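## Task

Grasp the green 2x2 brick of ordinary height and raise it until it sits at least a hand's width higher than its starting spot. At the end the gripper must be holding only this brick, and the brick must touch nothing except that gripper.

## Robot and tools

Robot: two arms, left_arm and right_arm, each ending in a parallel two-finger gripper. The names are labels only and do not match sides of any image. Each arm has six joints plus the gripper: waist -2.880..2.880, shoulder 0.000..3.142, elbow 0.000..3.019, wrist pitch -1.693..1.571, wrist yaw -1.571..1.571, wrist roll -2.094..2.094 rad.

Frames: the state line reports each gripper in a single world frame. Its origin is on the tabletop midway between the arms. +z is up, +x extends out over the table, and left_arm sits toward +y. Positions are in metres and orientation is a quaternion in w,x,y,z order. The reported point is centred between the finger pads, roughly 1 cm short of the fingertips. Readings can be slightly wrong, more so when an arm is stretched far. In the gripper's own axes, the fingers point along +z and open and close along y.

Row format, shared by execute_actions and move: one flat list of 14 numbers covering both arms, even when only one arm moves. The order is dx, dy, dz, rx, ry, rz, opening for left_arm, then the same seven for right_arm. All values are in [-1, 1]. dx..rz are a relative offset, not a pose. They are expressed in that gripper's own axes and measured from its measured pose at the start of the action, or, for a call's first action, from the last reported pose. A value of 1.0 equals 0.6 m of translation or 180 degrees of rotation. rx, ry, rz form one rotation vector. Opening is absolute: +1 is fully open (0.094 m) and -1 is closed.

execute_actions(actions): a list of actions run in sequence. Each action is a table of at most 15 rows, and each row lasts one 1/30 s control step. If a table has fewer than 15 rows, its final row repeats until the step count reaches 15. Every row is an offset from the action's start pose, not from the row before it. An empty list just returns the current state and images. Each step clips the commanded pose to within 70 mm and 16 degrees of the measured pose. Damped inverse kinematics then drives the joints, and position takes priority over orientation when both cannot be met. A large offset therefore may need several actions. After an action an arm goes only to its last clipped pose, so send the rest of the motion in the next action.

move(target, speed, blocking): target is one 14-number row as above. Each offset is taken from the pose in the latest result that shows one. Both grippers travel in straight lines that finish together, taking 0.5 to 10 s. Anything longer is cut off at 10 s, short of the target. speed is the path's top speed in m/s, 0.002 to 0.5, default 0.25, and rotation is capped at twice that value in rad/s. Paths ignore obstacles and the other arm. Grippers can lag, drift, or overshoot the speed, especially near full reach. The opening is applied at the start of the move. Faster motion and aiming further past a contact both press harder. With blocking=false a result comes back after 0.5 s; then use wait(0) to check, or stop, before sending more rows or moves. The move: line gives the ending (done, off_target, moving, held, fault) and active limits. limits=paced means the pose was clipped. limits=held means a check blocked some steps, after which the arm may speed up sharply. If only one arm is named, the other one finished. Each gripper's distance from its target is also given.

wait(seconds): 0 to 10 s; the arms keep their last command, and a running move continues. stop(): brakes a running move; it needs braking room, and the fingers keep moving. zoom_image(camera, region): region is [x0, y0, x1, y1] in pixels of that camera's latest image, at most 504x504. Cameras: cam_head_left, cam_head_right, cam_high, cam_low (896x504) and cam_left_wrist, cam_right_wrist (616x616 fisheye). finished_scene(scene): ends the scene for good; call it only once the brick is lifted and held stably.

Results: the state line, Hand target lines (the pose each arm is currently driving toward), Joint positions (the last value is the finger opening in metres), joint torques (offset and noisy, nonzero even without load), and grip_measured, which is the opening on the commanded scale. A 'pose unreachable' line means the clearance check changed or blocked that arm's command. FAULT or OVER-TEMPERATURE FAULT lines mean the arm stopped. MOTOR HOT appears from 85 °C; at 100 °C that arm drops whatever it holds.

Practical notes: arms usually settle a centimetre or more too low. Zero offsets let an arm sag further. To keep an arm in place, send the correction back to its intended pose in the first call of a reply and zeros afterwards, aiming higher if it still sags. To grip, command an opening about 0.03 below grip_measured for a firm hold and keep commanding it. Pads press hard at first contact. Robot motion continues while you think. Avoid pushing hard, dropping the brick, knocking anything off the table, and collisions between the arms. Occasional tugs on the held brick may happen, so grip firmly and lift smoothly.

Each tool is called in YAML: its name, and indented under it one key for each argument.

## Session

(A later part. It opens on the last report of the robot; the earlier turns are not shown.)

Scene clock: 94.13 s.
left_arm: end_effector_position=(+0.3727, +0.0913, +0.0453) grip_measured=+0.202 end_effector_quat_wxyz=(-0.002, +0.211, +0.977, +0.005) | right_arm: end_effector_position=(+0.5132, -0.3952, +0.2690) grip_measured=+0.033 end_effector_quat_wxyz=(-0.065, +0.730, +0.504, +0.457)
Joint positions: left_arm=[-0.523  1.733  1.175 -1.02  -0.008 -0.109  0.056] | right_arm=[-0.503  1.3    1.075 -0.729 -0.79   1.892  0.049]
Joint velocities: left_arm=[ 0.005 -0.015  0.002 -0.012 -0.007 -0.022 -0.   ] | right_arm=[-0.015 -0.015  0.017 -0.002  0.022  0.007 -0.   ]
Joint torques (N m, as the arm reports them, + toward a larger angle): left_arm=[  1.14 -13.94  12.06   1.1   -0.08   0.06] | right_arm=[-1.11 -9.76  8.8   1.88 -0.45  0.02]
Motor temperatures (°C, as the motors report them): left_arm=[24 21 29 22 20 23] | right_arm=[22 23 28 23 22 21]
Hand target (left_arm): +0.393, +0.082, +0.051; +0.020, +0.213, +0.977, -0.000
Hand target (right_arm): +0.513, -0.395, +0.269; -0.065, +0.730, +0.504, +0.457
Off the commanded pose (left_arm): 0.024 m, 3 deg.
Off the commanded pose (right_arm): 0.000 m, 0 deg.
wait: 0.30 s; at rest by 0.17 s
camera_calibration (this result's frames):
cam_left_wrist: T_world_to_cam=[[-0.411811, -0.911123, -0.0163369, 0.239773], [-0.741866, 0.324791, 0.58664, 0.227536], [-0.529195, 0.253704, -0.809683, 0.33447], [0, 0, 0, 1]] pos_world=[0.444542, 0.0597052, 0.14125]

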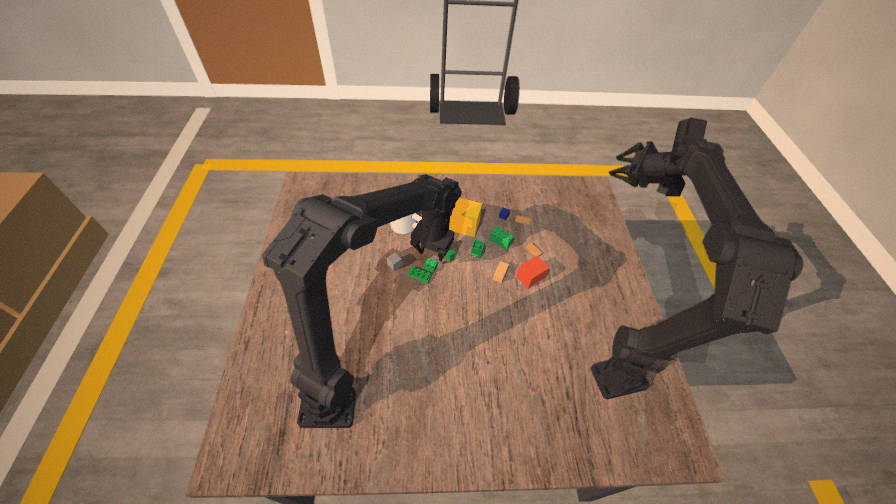

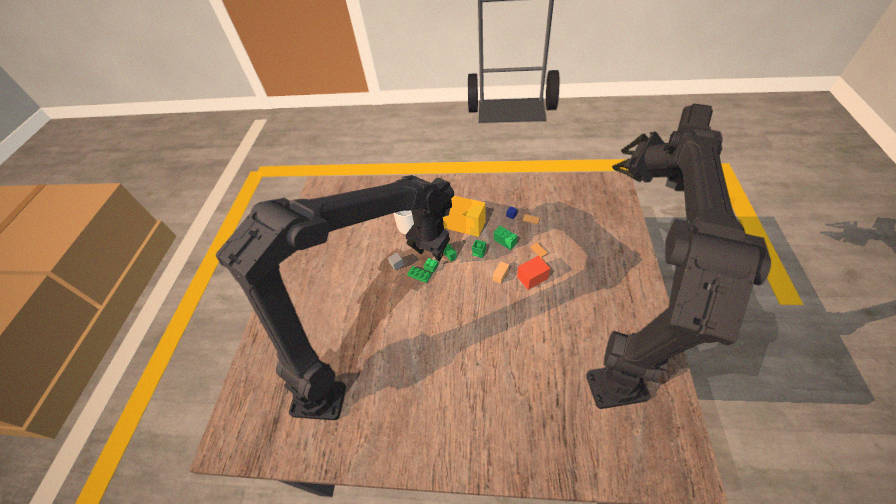

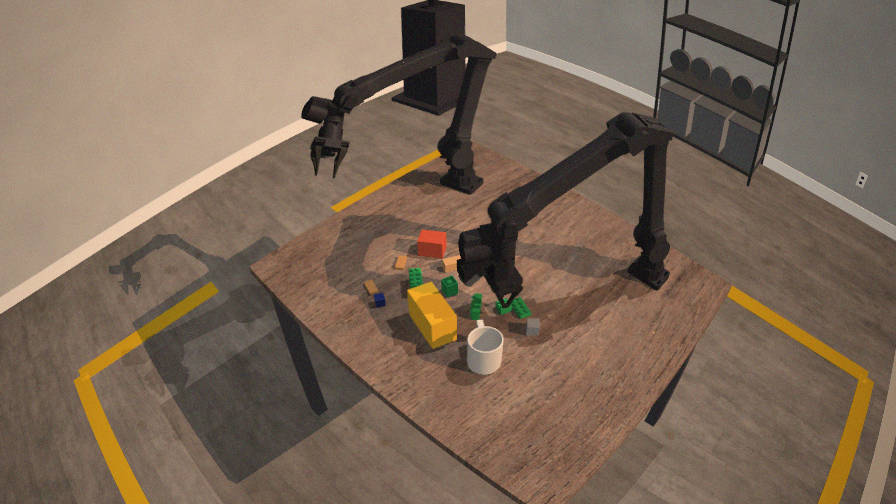

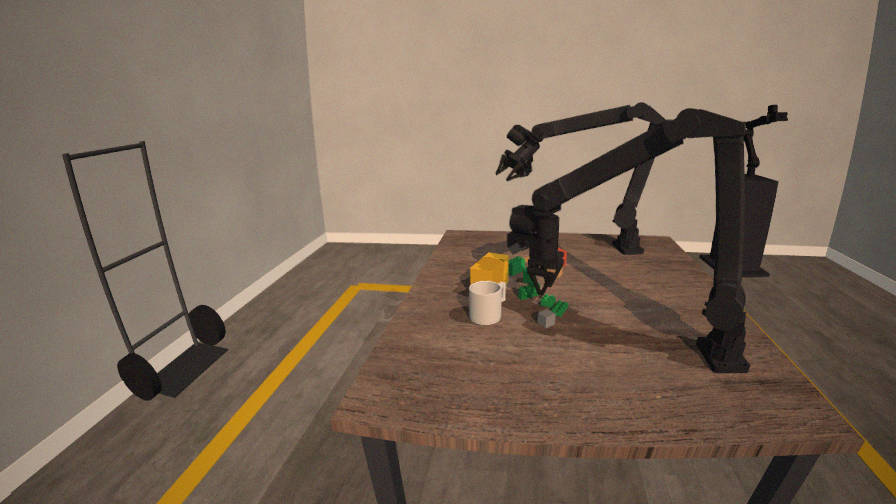

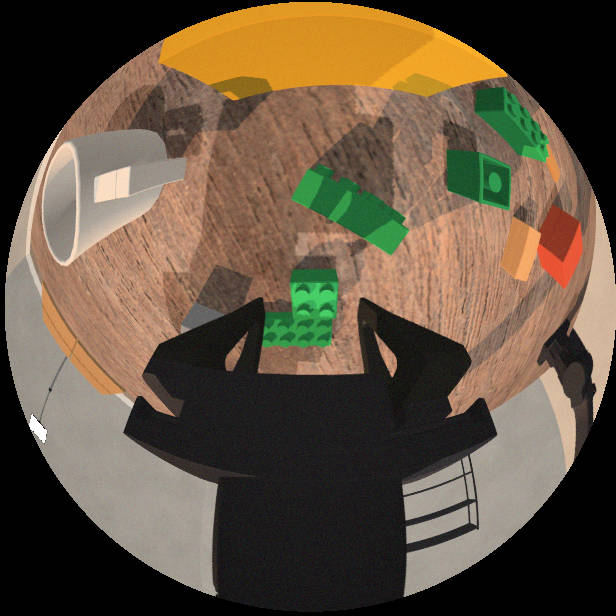

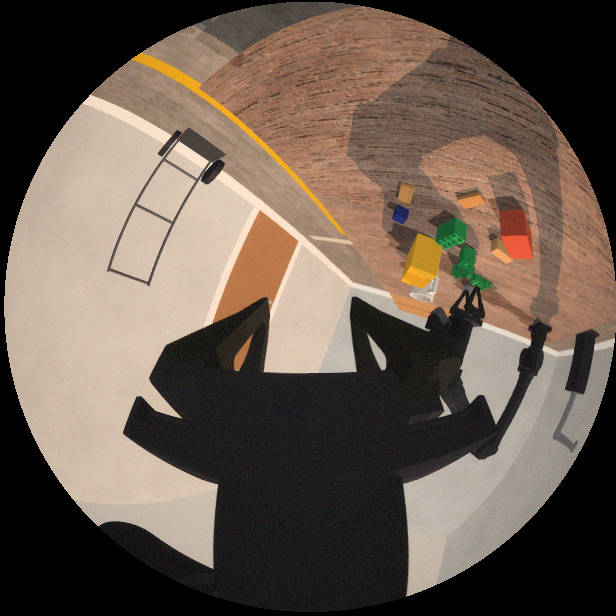

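execute_actions:
  actions:
    - [[-0.035,0,-0.006,0,-0.016,0,0.2,0,0,0,0,0,0,0.033],[-0.033,-0.001,-0.002,0,-0.016,0,0.2,0,0,0,0,0,0,0.033],[-0.031,-0.002,0.002,0,-0.016,0,0.2,0,0,0,0,0,0,0.033],[-0.029,-0.003,0.006,0,-0.016,0,0.2,0,0,0,0,0,0,0.033],[-0.029,-0.003,0.010,0,-0.016,0,0.2,0,0,0,0,0,0,0.033],[-0.029,-0.003,0.014,0,-0.016,0,0.2,0,0,0,0,0,0,0.033],[-0.029,-0.003,0.018,0,-0.016,0,0.2,0,0,0,0,0,0,0.033],[-0.029,-0.003,0.022,0,-0.016,0,0.2,0,0,0,0,0,0,0.033],[-0.029,-0.003,0.026,0,-0.016,0,0.2,0,0,0,0,0,0,0.033],[-0.029,-0.003,0.030,0,-0.016,0,0.2,0,0,0,0,0,0,0.033],[-0.029,-0.003,0.034,0,-0.016,0,0.2,0,0,0,0,0,0,0.033]]

zoom_image:
  camera: "cam_low"
  region: [490, 250, 600, 330]

zoom_image:
  camera: "cam_high"
  region: [450, 260, 560, 340]

Scene clock: 113.63 s.
left_arm: end_effector_position=(+0.3859, +0.0836, +0.0375) grip_measured=+0.202 end_effector_quat_wxyz=(+0.025, +0.211, +0.977, -0.004) | right_arm: end_effector_position=(+0.5132, -0.3952, +0.2690) grip_measured=+0.033 end_effector_quat_wxyz=(-0.065, +0.730, +0.504, +0.457)
Joint positions: left_arm=[-0.523  1.748  1.171 -0.944 -0.009 -0.109  0.056] | right_arm=[-0.503  1.3    1.075 -0.729 -0.79   1.892  0.049]
Joint velocities: left_arm=[-0.015  0.063 -0.022  0.022 -0.007  0.007 -0.   ] | right_arm=[-0.005 -0.015  0.002 -0.007 -0.066  0.007  0.002]
Joint torques (N m, as the arm reports them, + toward a larger angle): left_arm=[  0.71 -13.91   8.41   1.26  -0.1   -0.02] | right_arm=[-1.14 -9.74  8.8   1.83 -0.45  0.01]
Motor temperatures (°C, as the motors report them): left_arm=[24 21 29 22 20 23] | right_arm=[22 24 28 23 22 21]
Hand target (left_arm): +0.387, +0.083, +0.025; +0.023, +0.211, +0.977, -0.001
Hand target (right_arm): +0.513, -0.395, +0.269; -0.065, +0.730, +0.504, +0.457
Off the commanded pose (left_arm): 0.013 m, 0 deg.
Off the commanded pose (right_arm): 0.000 m, 0 deg.
camera_calibration (this result's frames):
cam_left_wrist: T_world_to_cam=[[-0.411132, -0.91151, -0.0109163, 0.23767], [-0.769295, 0.340513, 0.540589, 0.255385], [-0.489035, 0.230652, -0.841216, 0.324686], [0, 0, 0, 1]] pos_world=[0.452963, 0.0547869, 0.137667]

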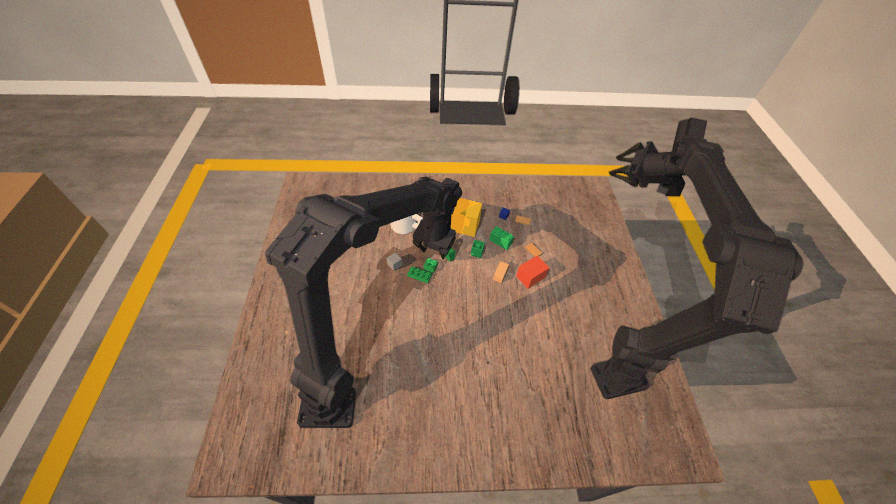

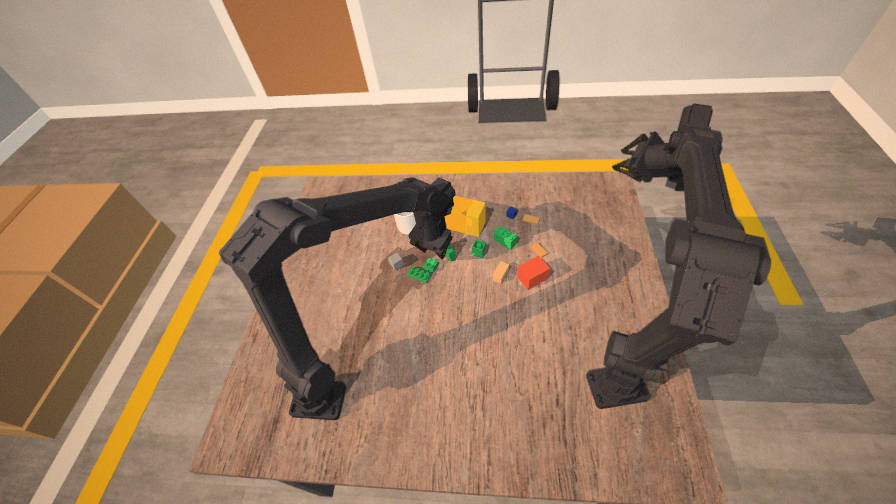

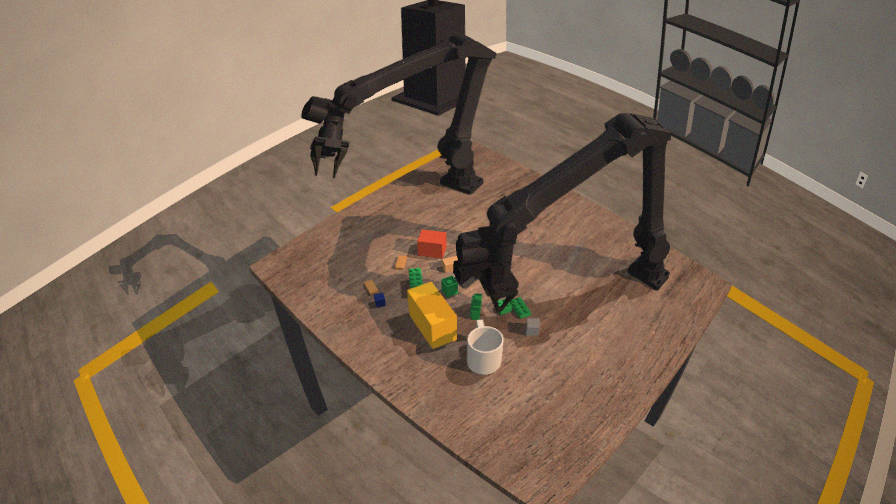

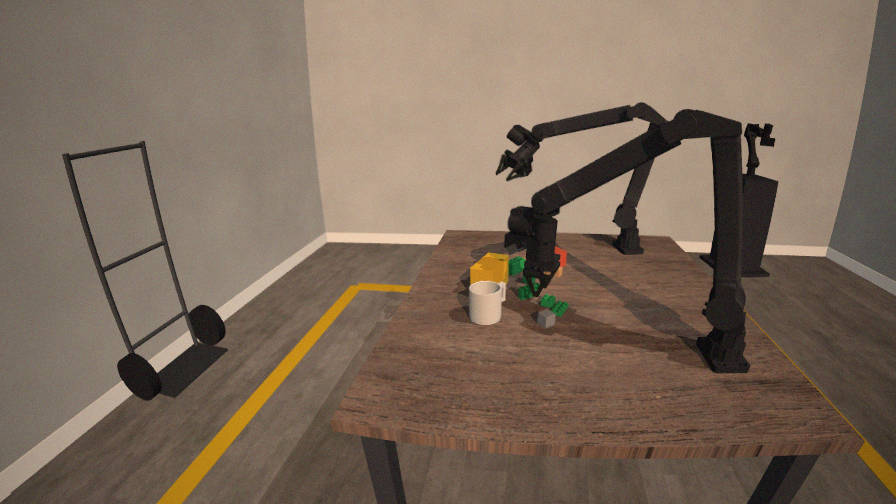

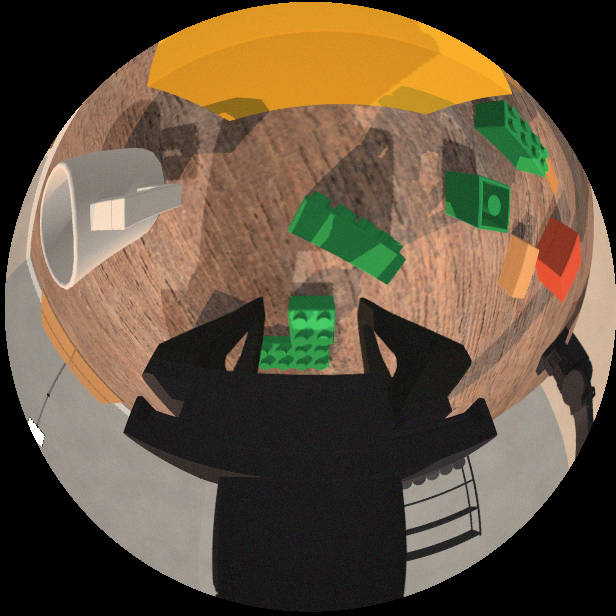

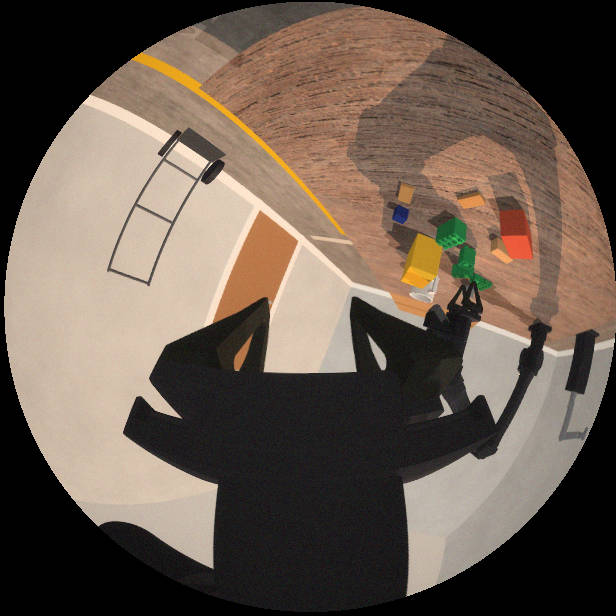

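Region (490, 250, 600, 330) of cam_low's 896x504 image, scaled by 4.582, with more detail than that image has; it fills the top 367 rows of this view, and the rest is white.

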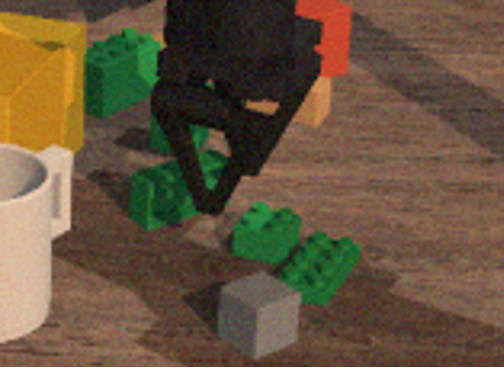

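Region (450, 260, 560, 340) of cam_high's 896x504 image, scaled by 4.582, with more detail than that image has; it fills the top 367 rows of this view, and the rest is white.

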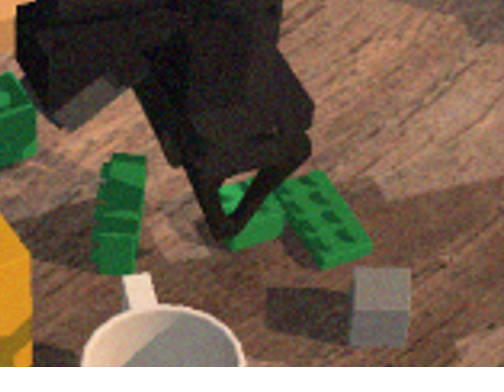

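execute_actions:
  actions: []

Scene clock: 137.43 s.
left_arm: end_effector_position=(+0.3842, +0.0846, +0.0337) grip_measured=+0.202 end_effector_quat_wxyz=(+0.021, +0.211, +0.977, -0.002) | right_arm: end_effector_position=(+0.5132, -0.3952, +0.2690) grip_measured=+0.033 end_effector_quat_wxyz=(-0.065, +0.730, +0.504, +0.457)
Joint positions: left_arm=[-0.523  1.753  1.168 -0.944 -0.009 -0.109  0.056] | right_arm=[-0.503  1.3    1.075 -0.729 -0.79   1.892  0.049]
Joint velocities: left_arm=[ 0.005 -0.015 -0.017  0.002 -0.022 -0.007  0.001] | right_arm=[-0.015  0.015 -0.002 -0.017 -0.037  0.022  0.   ]
Joint torques (N m, as the arm reports them, + toward a larger angle): left_arm=[  0.52 -14.12   8.44   1.22  -0.09  -0.04] | right_arm=[-1.18 -9.77  8.81  1.87 -0.44  0.01]
Motor temperatures (°C, as the motors report them): left_arm=[24 21 27 22 20 23] | right_arm=[22 24 29 23 22 21]
Hand target (left_arm): +0.387, +0.083, +0.025; +0.023, +0.211, +0.977, -0.001
Hand target (right_arm): +0.513, -0.395, +0.269; -0.065, +0.730, +0.504, +0.457
Off the commanded pose (left_arm): 0.010 m, 0 deg.
Off the commanded pose (right_arm): 0.000 m, 0 deg.
camera_calibration (this result's frames):
cam_left_wrist: T_world_to_cam=[[-0.411219, -0.911459, -0.0118858, 0.237912], [-0.765186, 0.33808, 0.547899, 0.254132], [-0.495369, 0.234401, -0.83646, 0.322371], [0, 0, 0, 1]] pos_world=[0.451985, 0.0553661, 0.133239]

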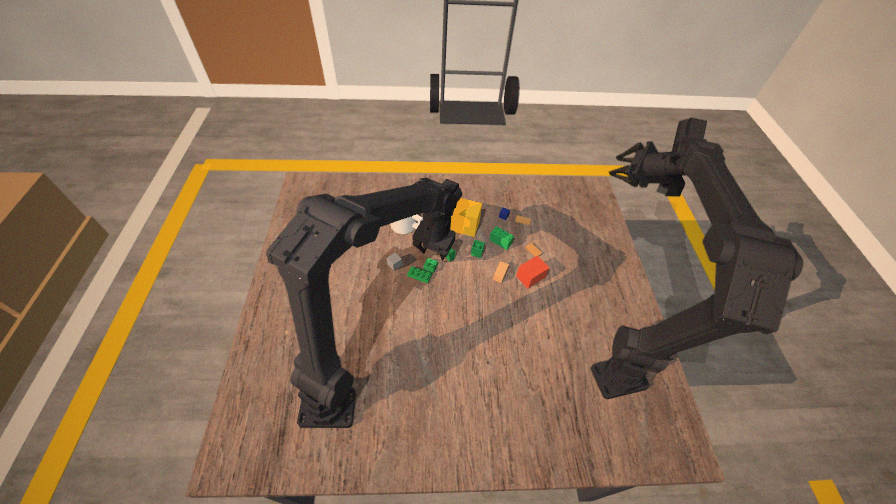

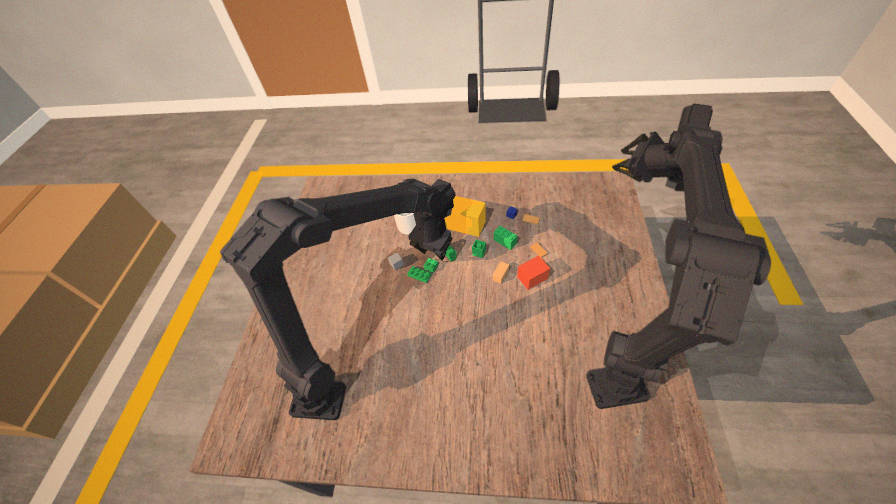

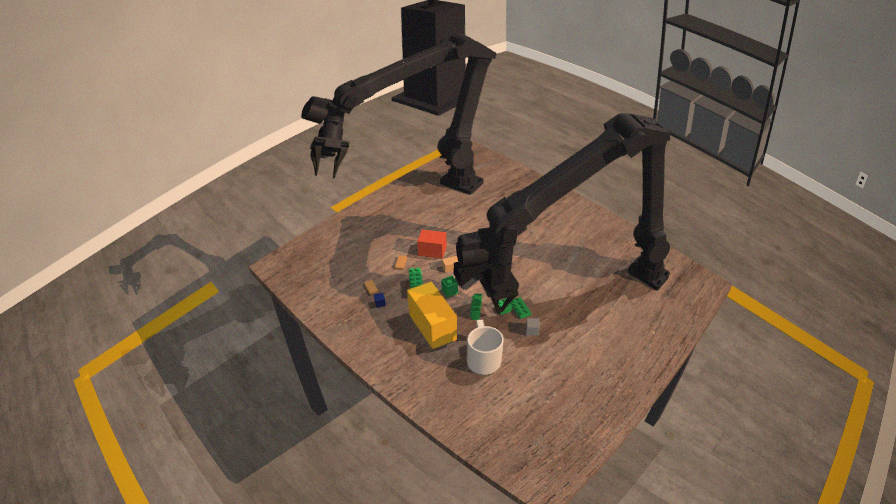

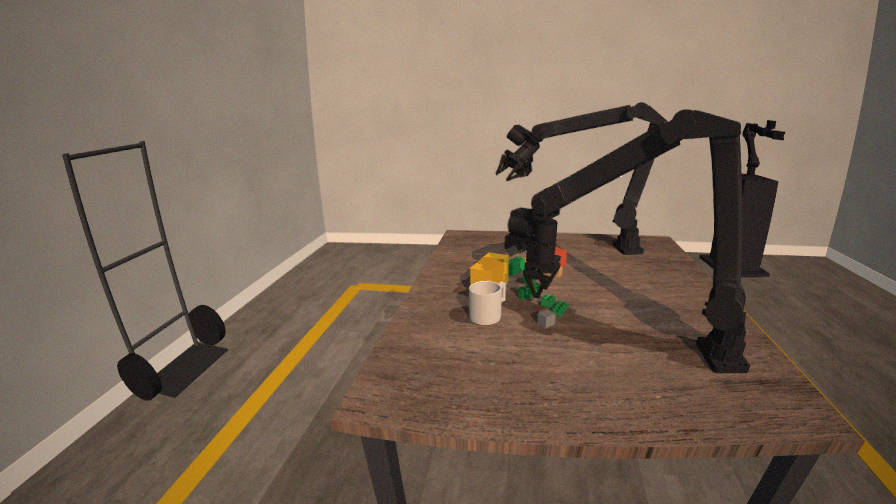

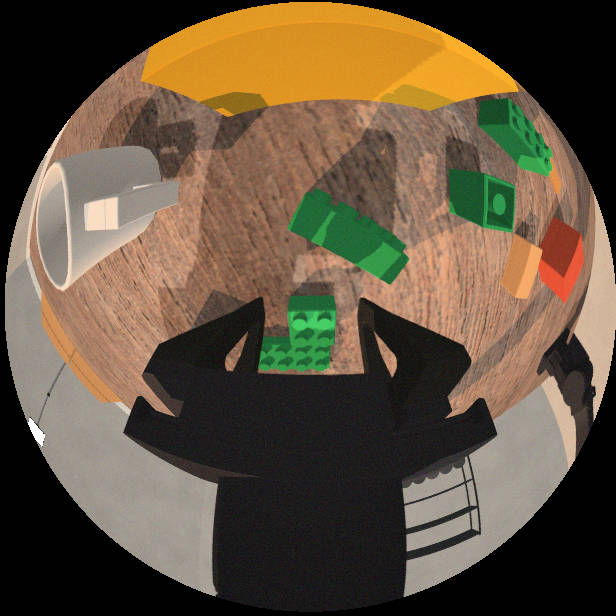

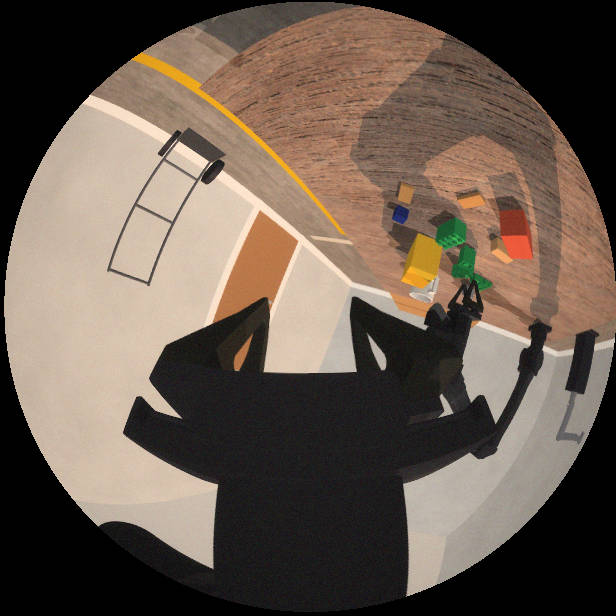

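move:
  target: [0.028,0,0.026,0,0,0,0.2,0,0,0,0,0,0,0.033]
  speed: 0.04

zoom_image:
  camera: "cam_low"
  region: [490, 250, 600, 330]

zoom_image:
  camera: "cam_high"
  region: [450, 260, 560, 340]

Scene clock: 150.30 s.
left_arm: end_effector_position=(+0.3648, +0.0961, +0.0128) grip_measured=+0.202 end_effector_quat_wxyz=(+0.006, +0.211, +0.977, +0.003) | right_arm: end_effector_position=(+0.5132, -0.3952, +0.2690) grip_measured=+0.033 end_effector_quat_wxyz=(-0.065, +0.730, +0.504, +0.457)
Joint positions: left_arm=[-0.523  1.753  1.101 -0.909 -0.009 -0.109  0.056] | right_arm=[-0.503  1.3    1.075 -0.729 -0.79   1.892  0.049]
Joint velocities: left_arm=[ 0.005  0.015 -0.002  0.027 -0.022 -0.037  0.   ] | right_arm=[ 0.005  0.015 -0.002 -0.032 -0.007  0.007  0.   ]
Joint torques (N m, as the arm reports them, + toward a larger angle): left_arm=[  0.74 -16.09   8.02   1.07   0.07  -0.04] | right_arm=[-1.2  -9.8   8.81  1.86 -0.44  0.02]
Motor temperatures (°C, as the motors report them): left_arm=[24 21 27 22 20 23] | right_arm=[22 24 29 23 22 21]
Hand target (left_arm): +0.369, +0.091, +0.018; +0.021, +0.211, +0.977, -0.002
Hand target (right_arm): +0.513, -0.395, +0.269; -0.065, +0.730, +0.504, +0.457
Off the commanded pose (left_arm): 0.008 m, 2 deg.
Off the commanded pose (right_arm): 0.000 m, 0 deg.
move: done
camera_calibration (this result's frames):
cam_left_wrist: T_world_to_cam=[[-0.41159, -0.911239, -0.0153763, 0.240316], [-0.749902, 0.329032, 0.573921, 0.241817], [-0.51792, 0.247751, -0.818766, 0.299241], [0, 0, 0, 1]] pos_world=[0.435233, 0.0652827, 0.10992]

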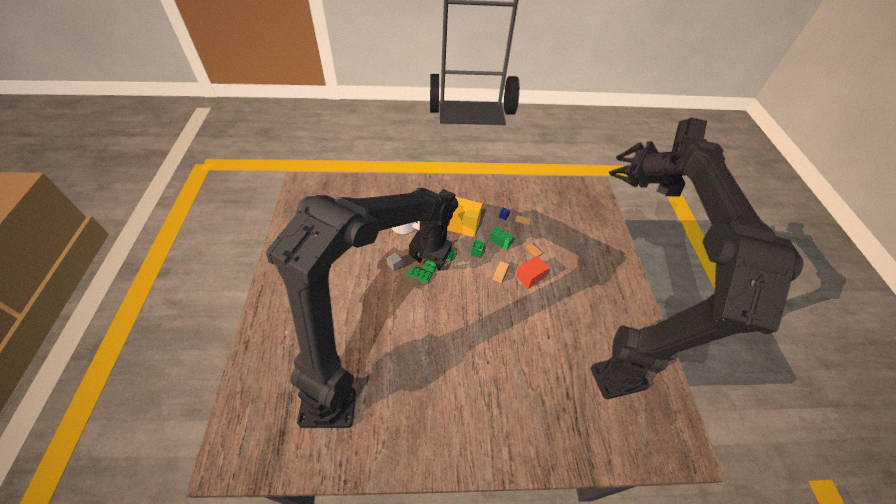

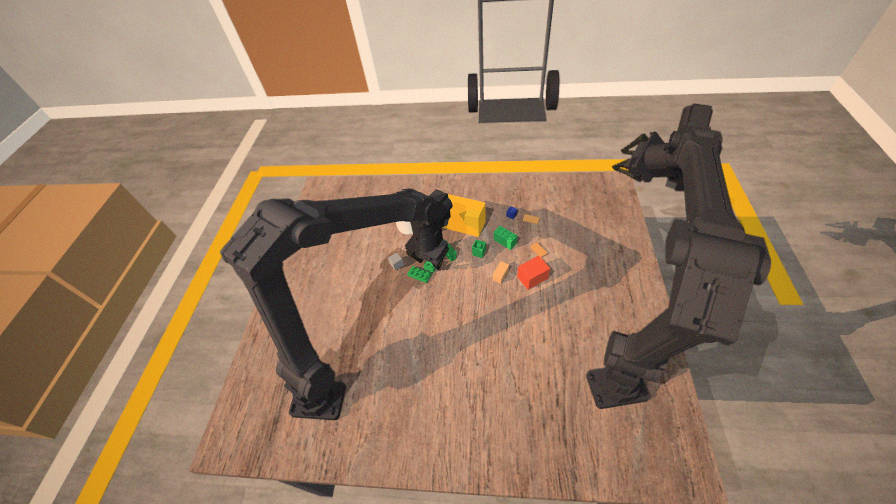

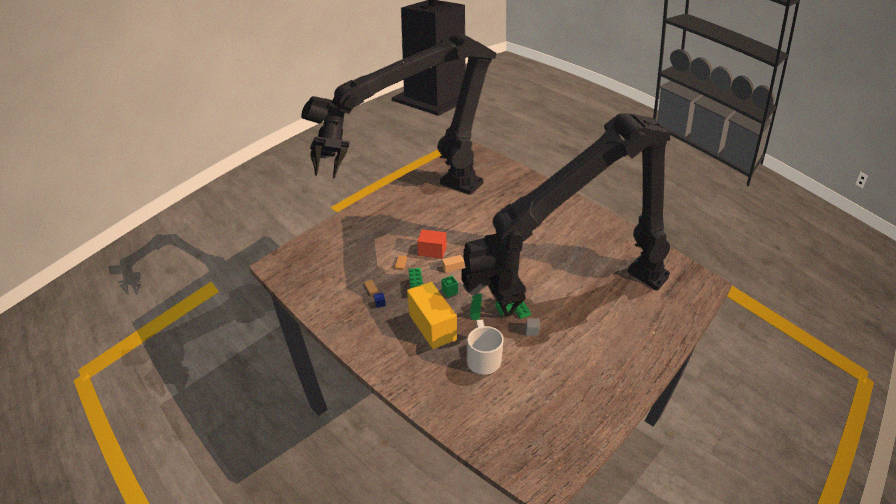

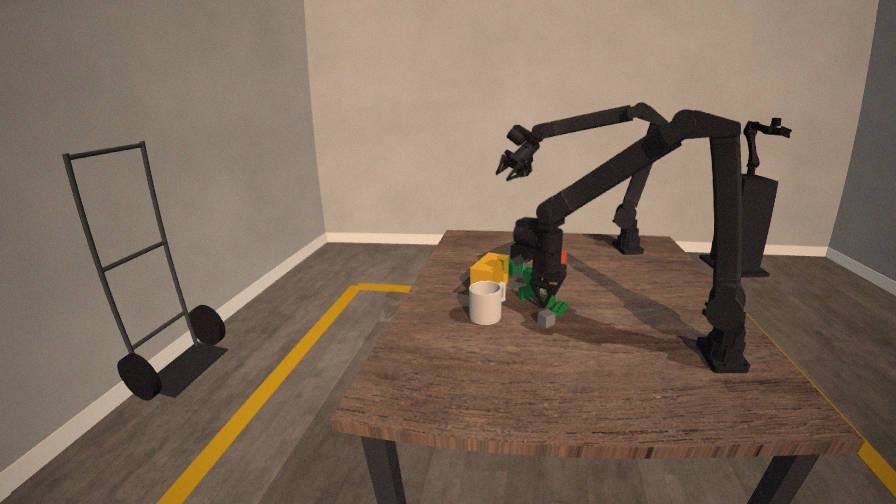

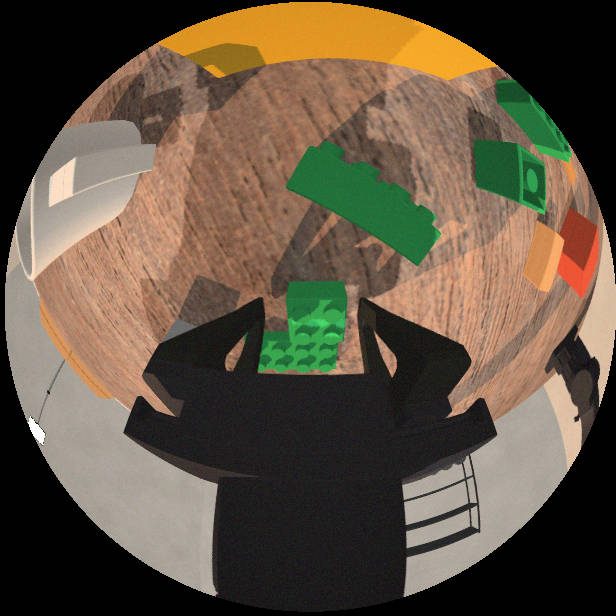

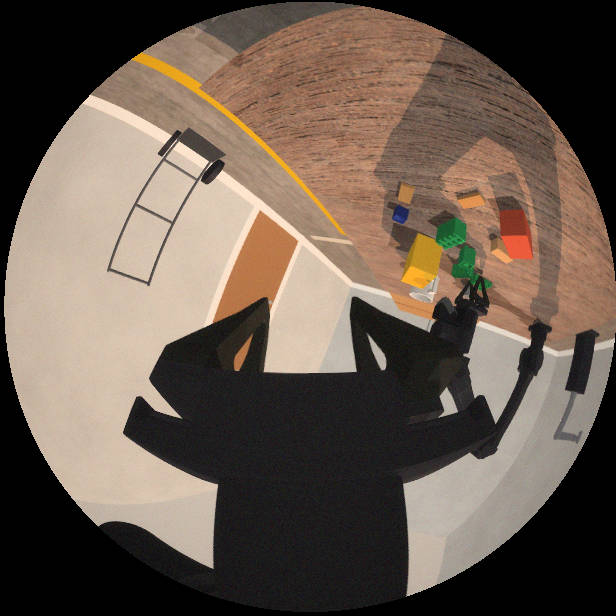

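Region (490, 250, 600, 330) of cam_low's 896x504 image, scaled by 4.582, with more detail than that image has; it fills the top 367 rows of this view, and the rest is white.

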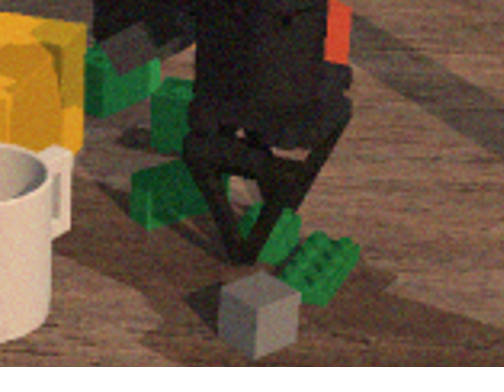

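Region (450, 260, 560, 340) of cam_high's 896x504 image, scaled by 4.582, with more detail than that image has; it fills the top 367 rows of this view, and the rest is white.

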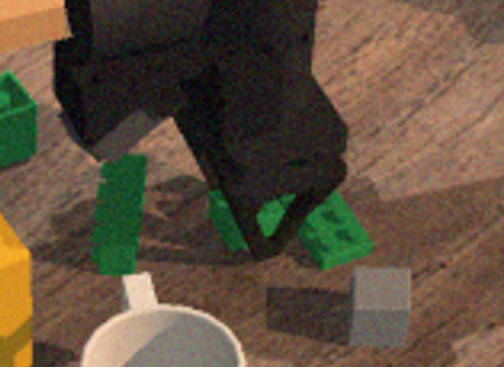

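execute_actions:
  actions:
    - [[-0.008,-0.005,-0.006,0,-0.008,0,0.05,0,0,0,0,0,0,0.033],[-0.008,-0.005,-0.006,0,-0.008,0,-0.1,0,0,0,0,0,0,0.033],[-0.008,-0.005,-0.006,0,-0.008,0,-0.2,0,0,0,0,0,0,0.033],[-0.008,-0.005,-0.006,0,-0.008,0,-0.27,0,0,0,0,0,0,0.033],[-0.008,-0.005,-0.006,0,-0.008,0,-0.31,0,0,0,0,0,0,0.033],[-0.008,-0.005,-0.006,0,-0.008,0,-0.34,0,0,0,0,0,0,0.033],[-0.008,-0.005,-0.006,0,-0.008,0,-0.37,0,0,0,0,0,0,0.033]]

zoom_image:
  camera: "cam_low"
  region: [490, 250, 600, 330]

Scene clock: 166.77 s.
left_arm: end_effector_position=(+0.3648, +0.0961, +0.0128) grip_measured=-0.346 end_effector_quat_wxyz=(+0.006, +0.211, +0.977, +0.003) | right_arm: end_effector_position=(+0.5132, -0.3952, +0.2690) grip_measured=+0.033 end_effector_quat_wxyz=(-0.065, +0.730, +0.504, +0.457)
Joint positions: left_arm=[-0.523  1.753  1.101 -0.909 -0.009 -0.109  0.031] | right_arm=[-0.503  1.3    1.075 -0.729 -0.79   1.892  0.049]
Joint velocities: left_arm=[-0.015  0.005  0.002 -0.012  0.007  0.007  0.002] | right_arm=[-0.005 -0.015 -0.022 -0.012 -0.066 -0.007 -0.   ]
Joint torques (N m, as the arm reports them, + toward a larger angle): left_arm=[  0.43 -15.87   8.     1.    -0.04  -0.05] | right_arm=[-1.12 -9.75  8.8   1.87 -0.44  0.02]
Motor temperatures (°C, as the motors report them): left_arm=[24 22 26 22 20 23] | right_arm=[22 24 29 23 22 21]
Hand target (left_arm): +0.368, +0.091, +0.016; +0.018, +0.211, +0.977, -0.000
Hand target (right_arm): +0.513, -0.395, +0.269; -0.065, +0.730, +0.504, +0.457
Off the commanded pose (left_arm): 0.007 m, 1 deg.
Off the commanded pose (right_arm): 0.000 m, 0 deg.
camera_calibration (this result's frames):
cam_left_wrist: T_world_to_cam=[[-0.41159, -0.911239, -0.0153763, 0.240316], [-0.749902, 0.329032, 0.573921, 0.241817], [-0.51792, 0.247751, -0.818766, 0.299241], [0, 0, 0, 1]] pos_world=[0.435233, 0.0652827, 0.10992]

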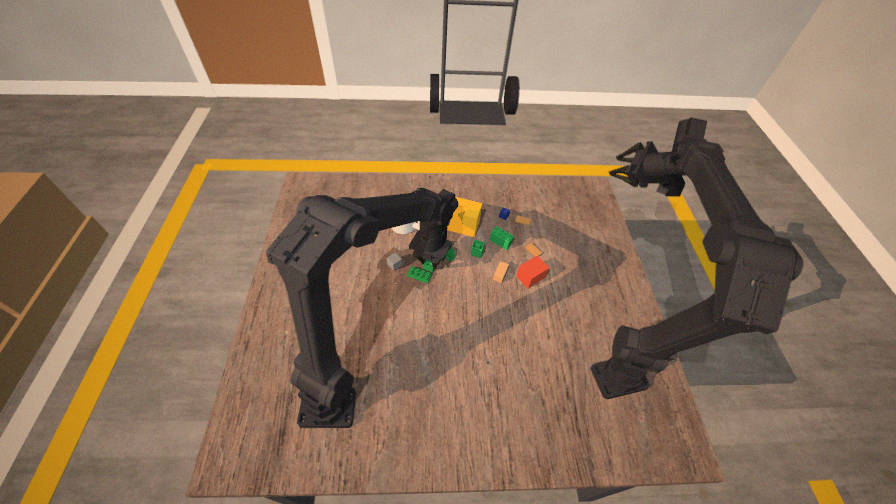

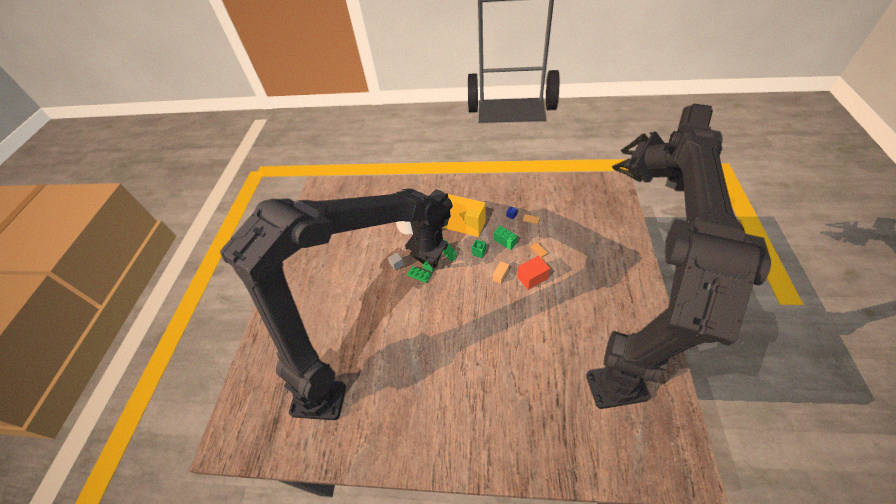

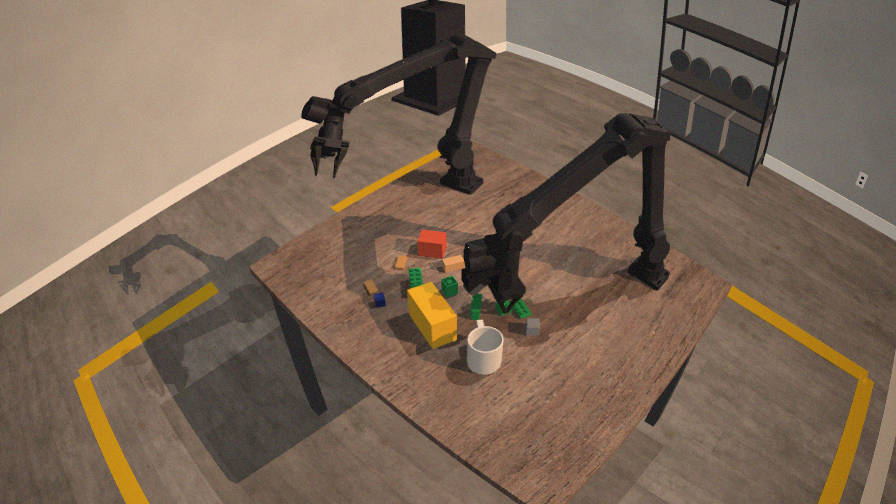

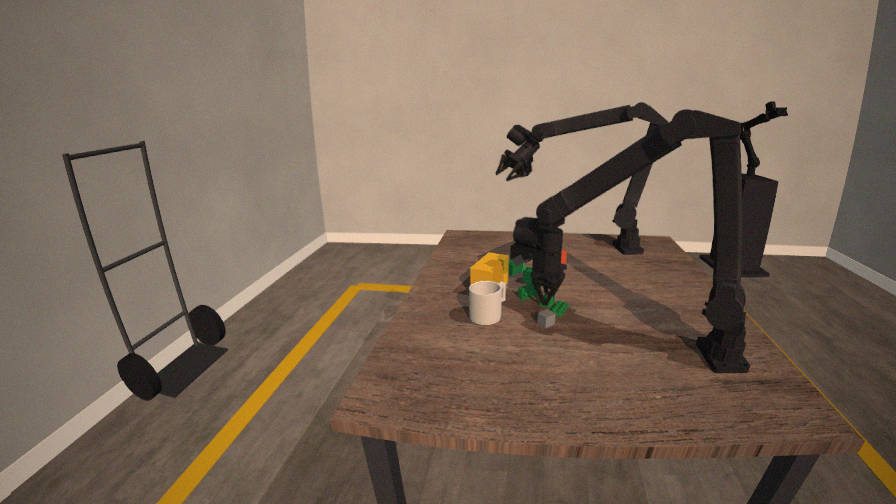

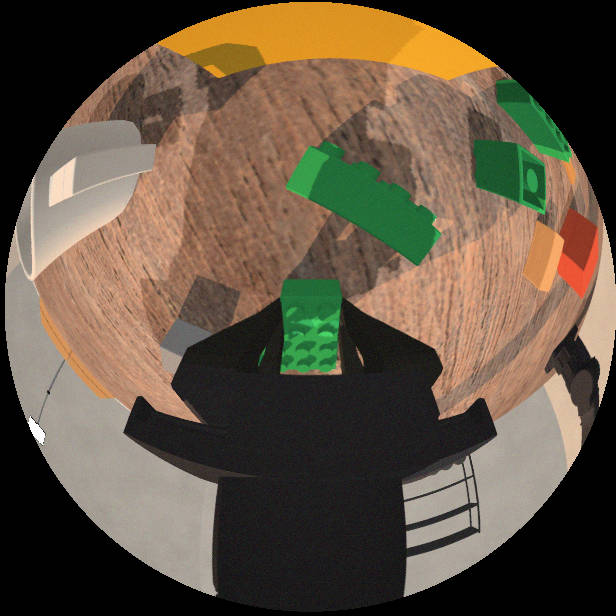

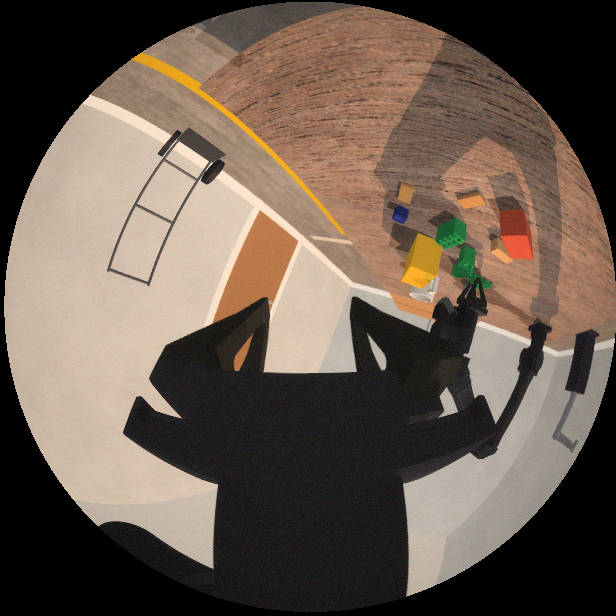

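Region (490, 250, 600, 330) of cam_low's 896x504 image, scaled by 4.582, with more detail than that image has; it fills the top 367 rows of this view, and the rest is white.

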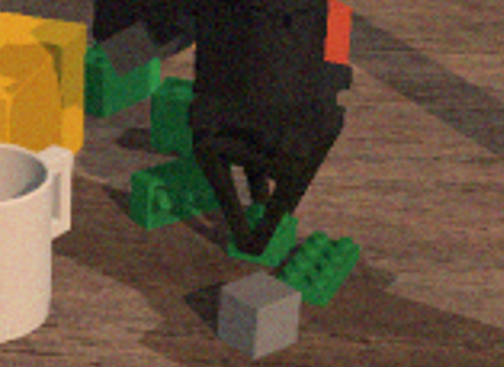

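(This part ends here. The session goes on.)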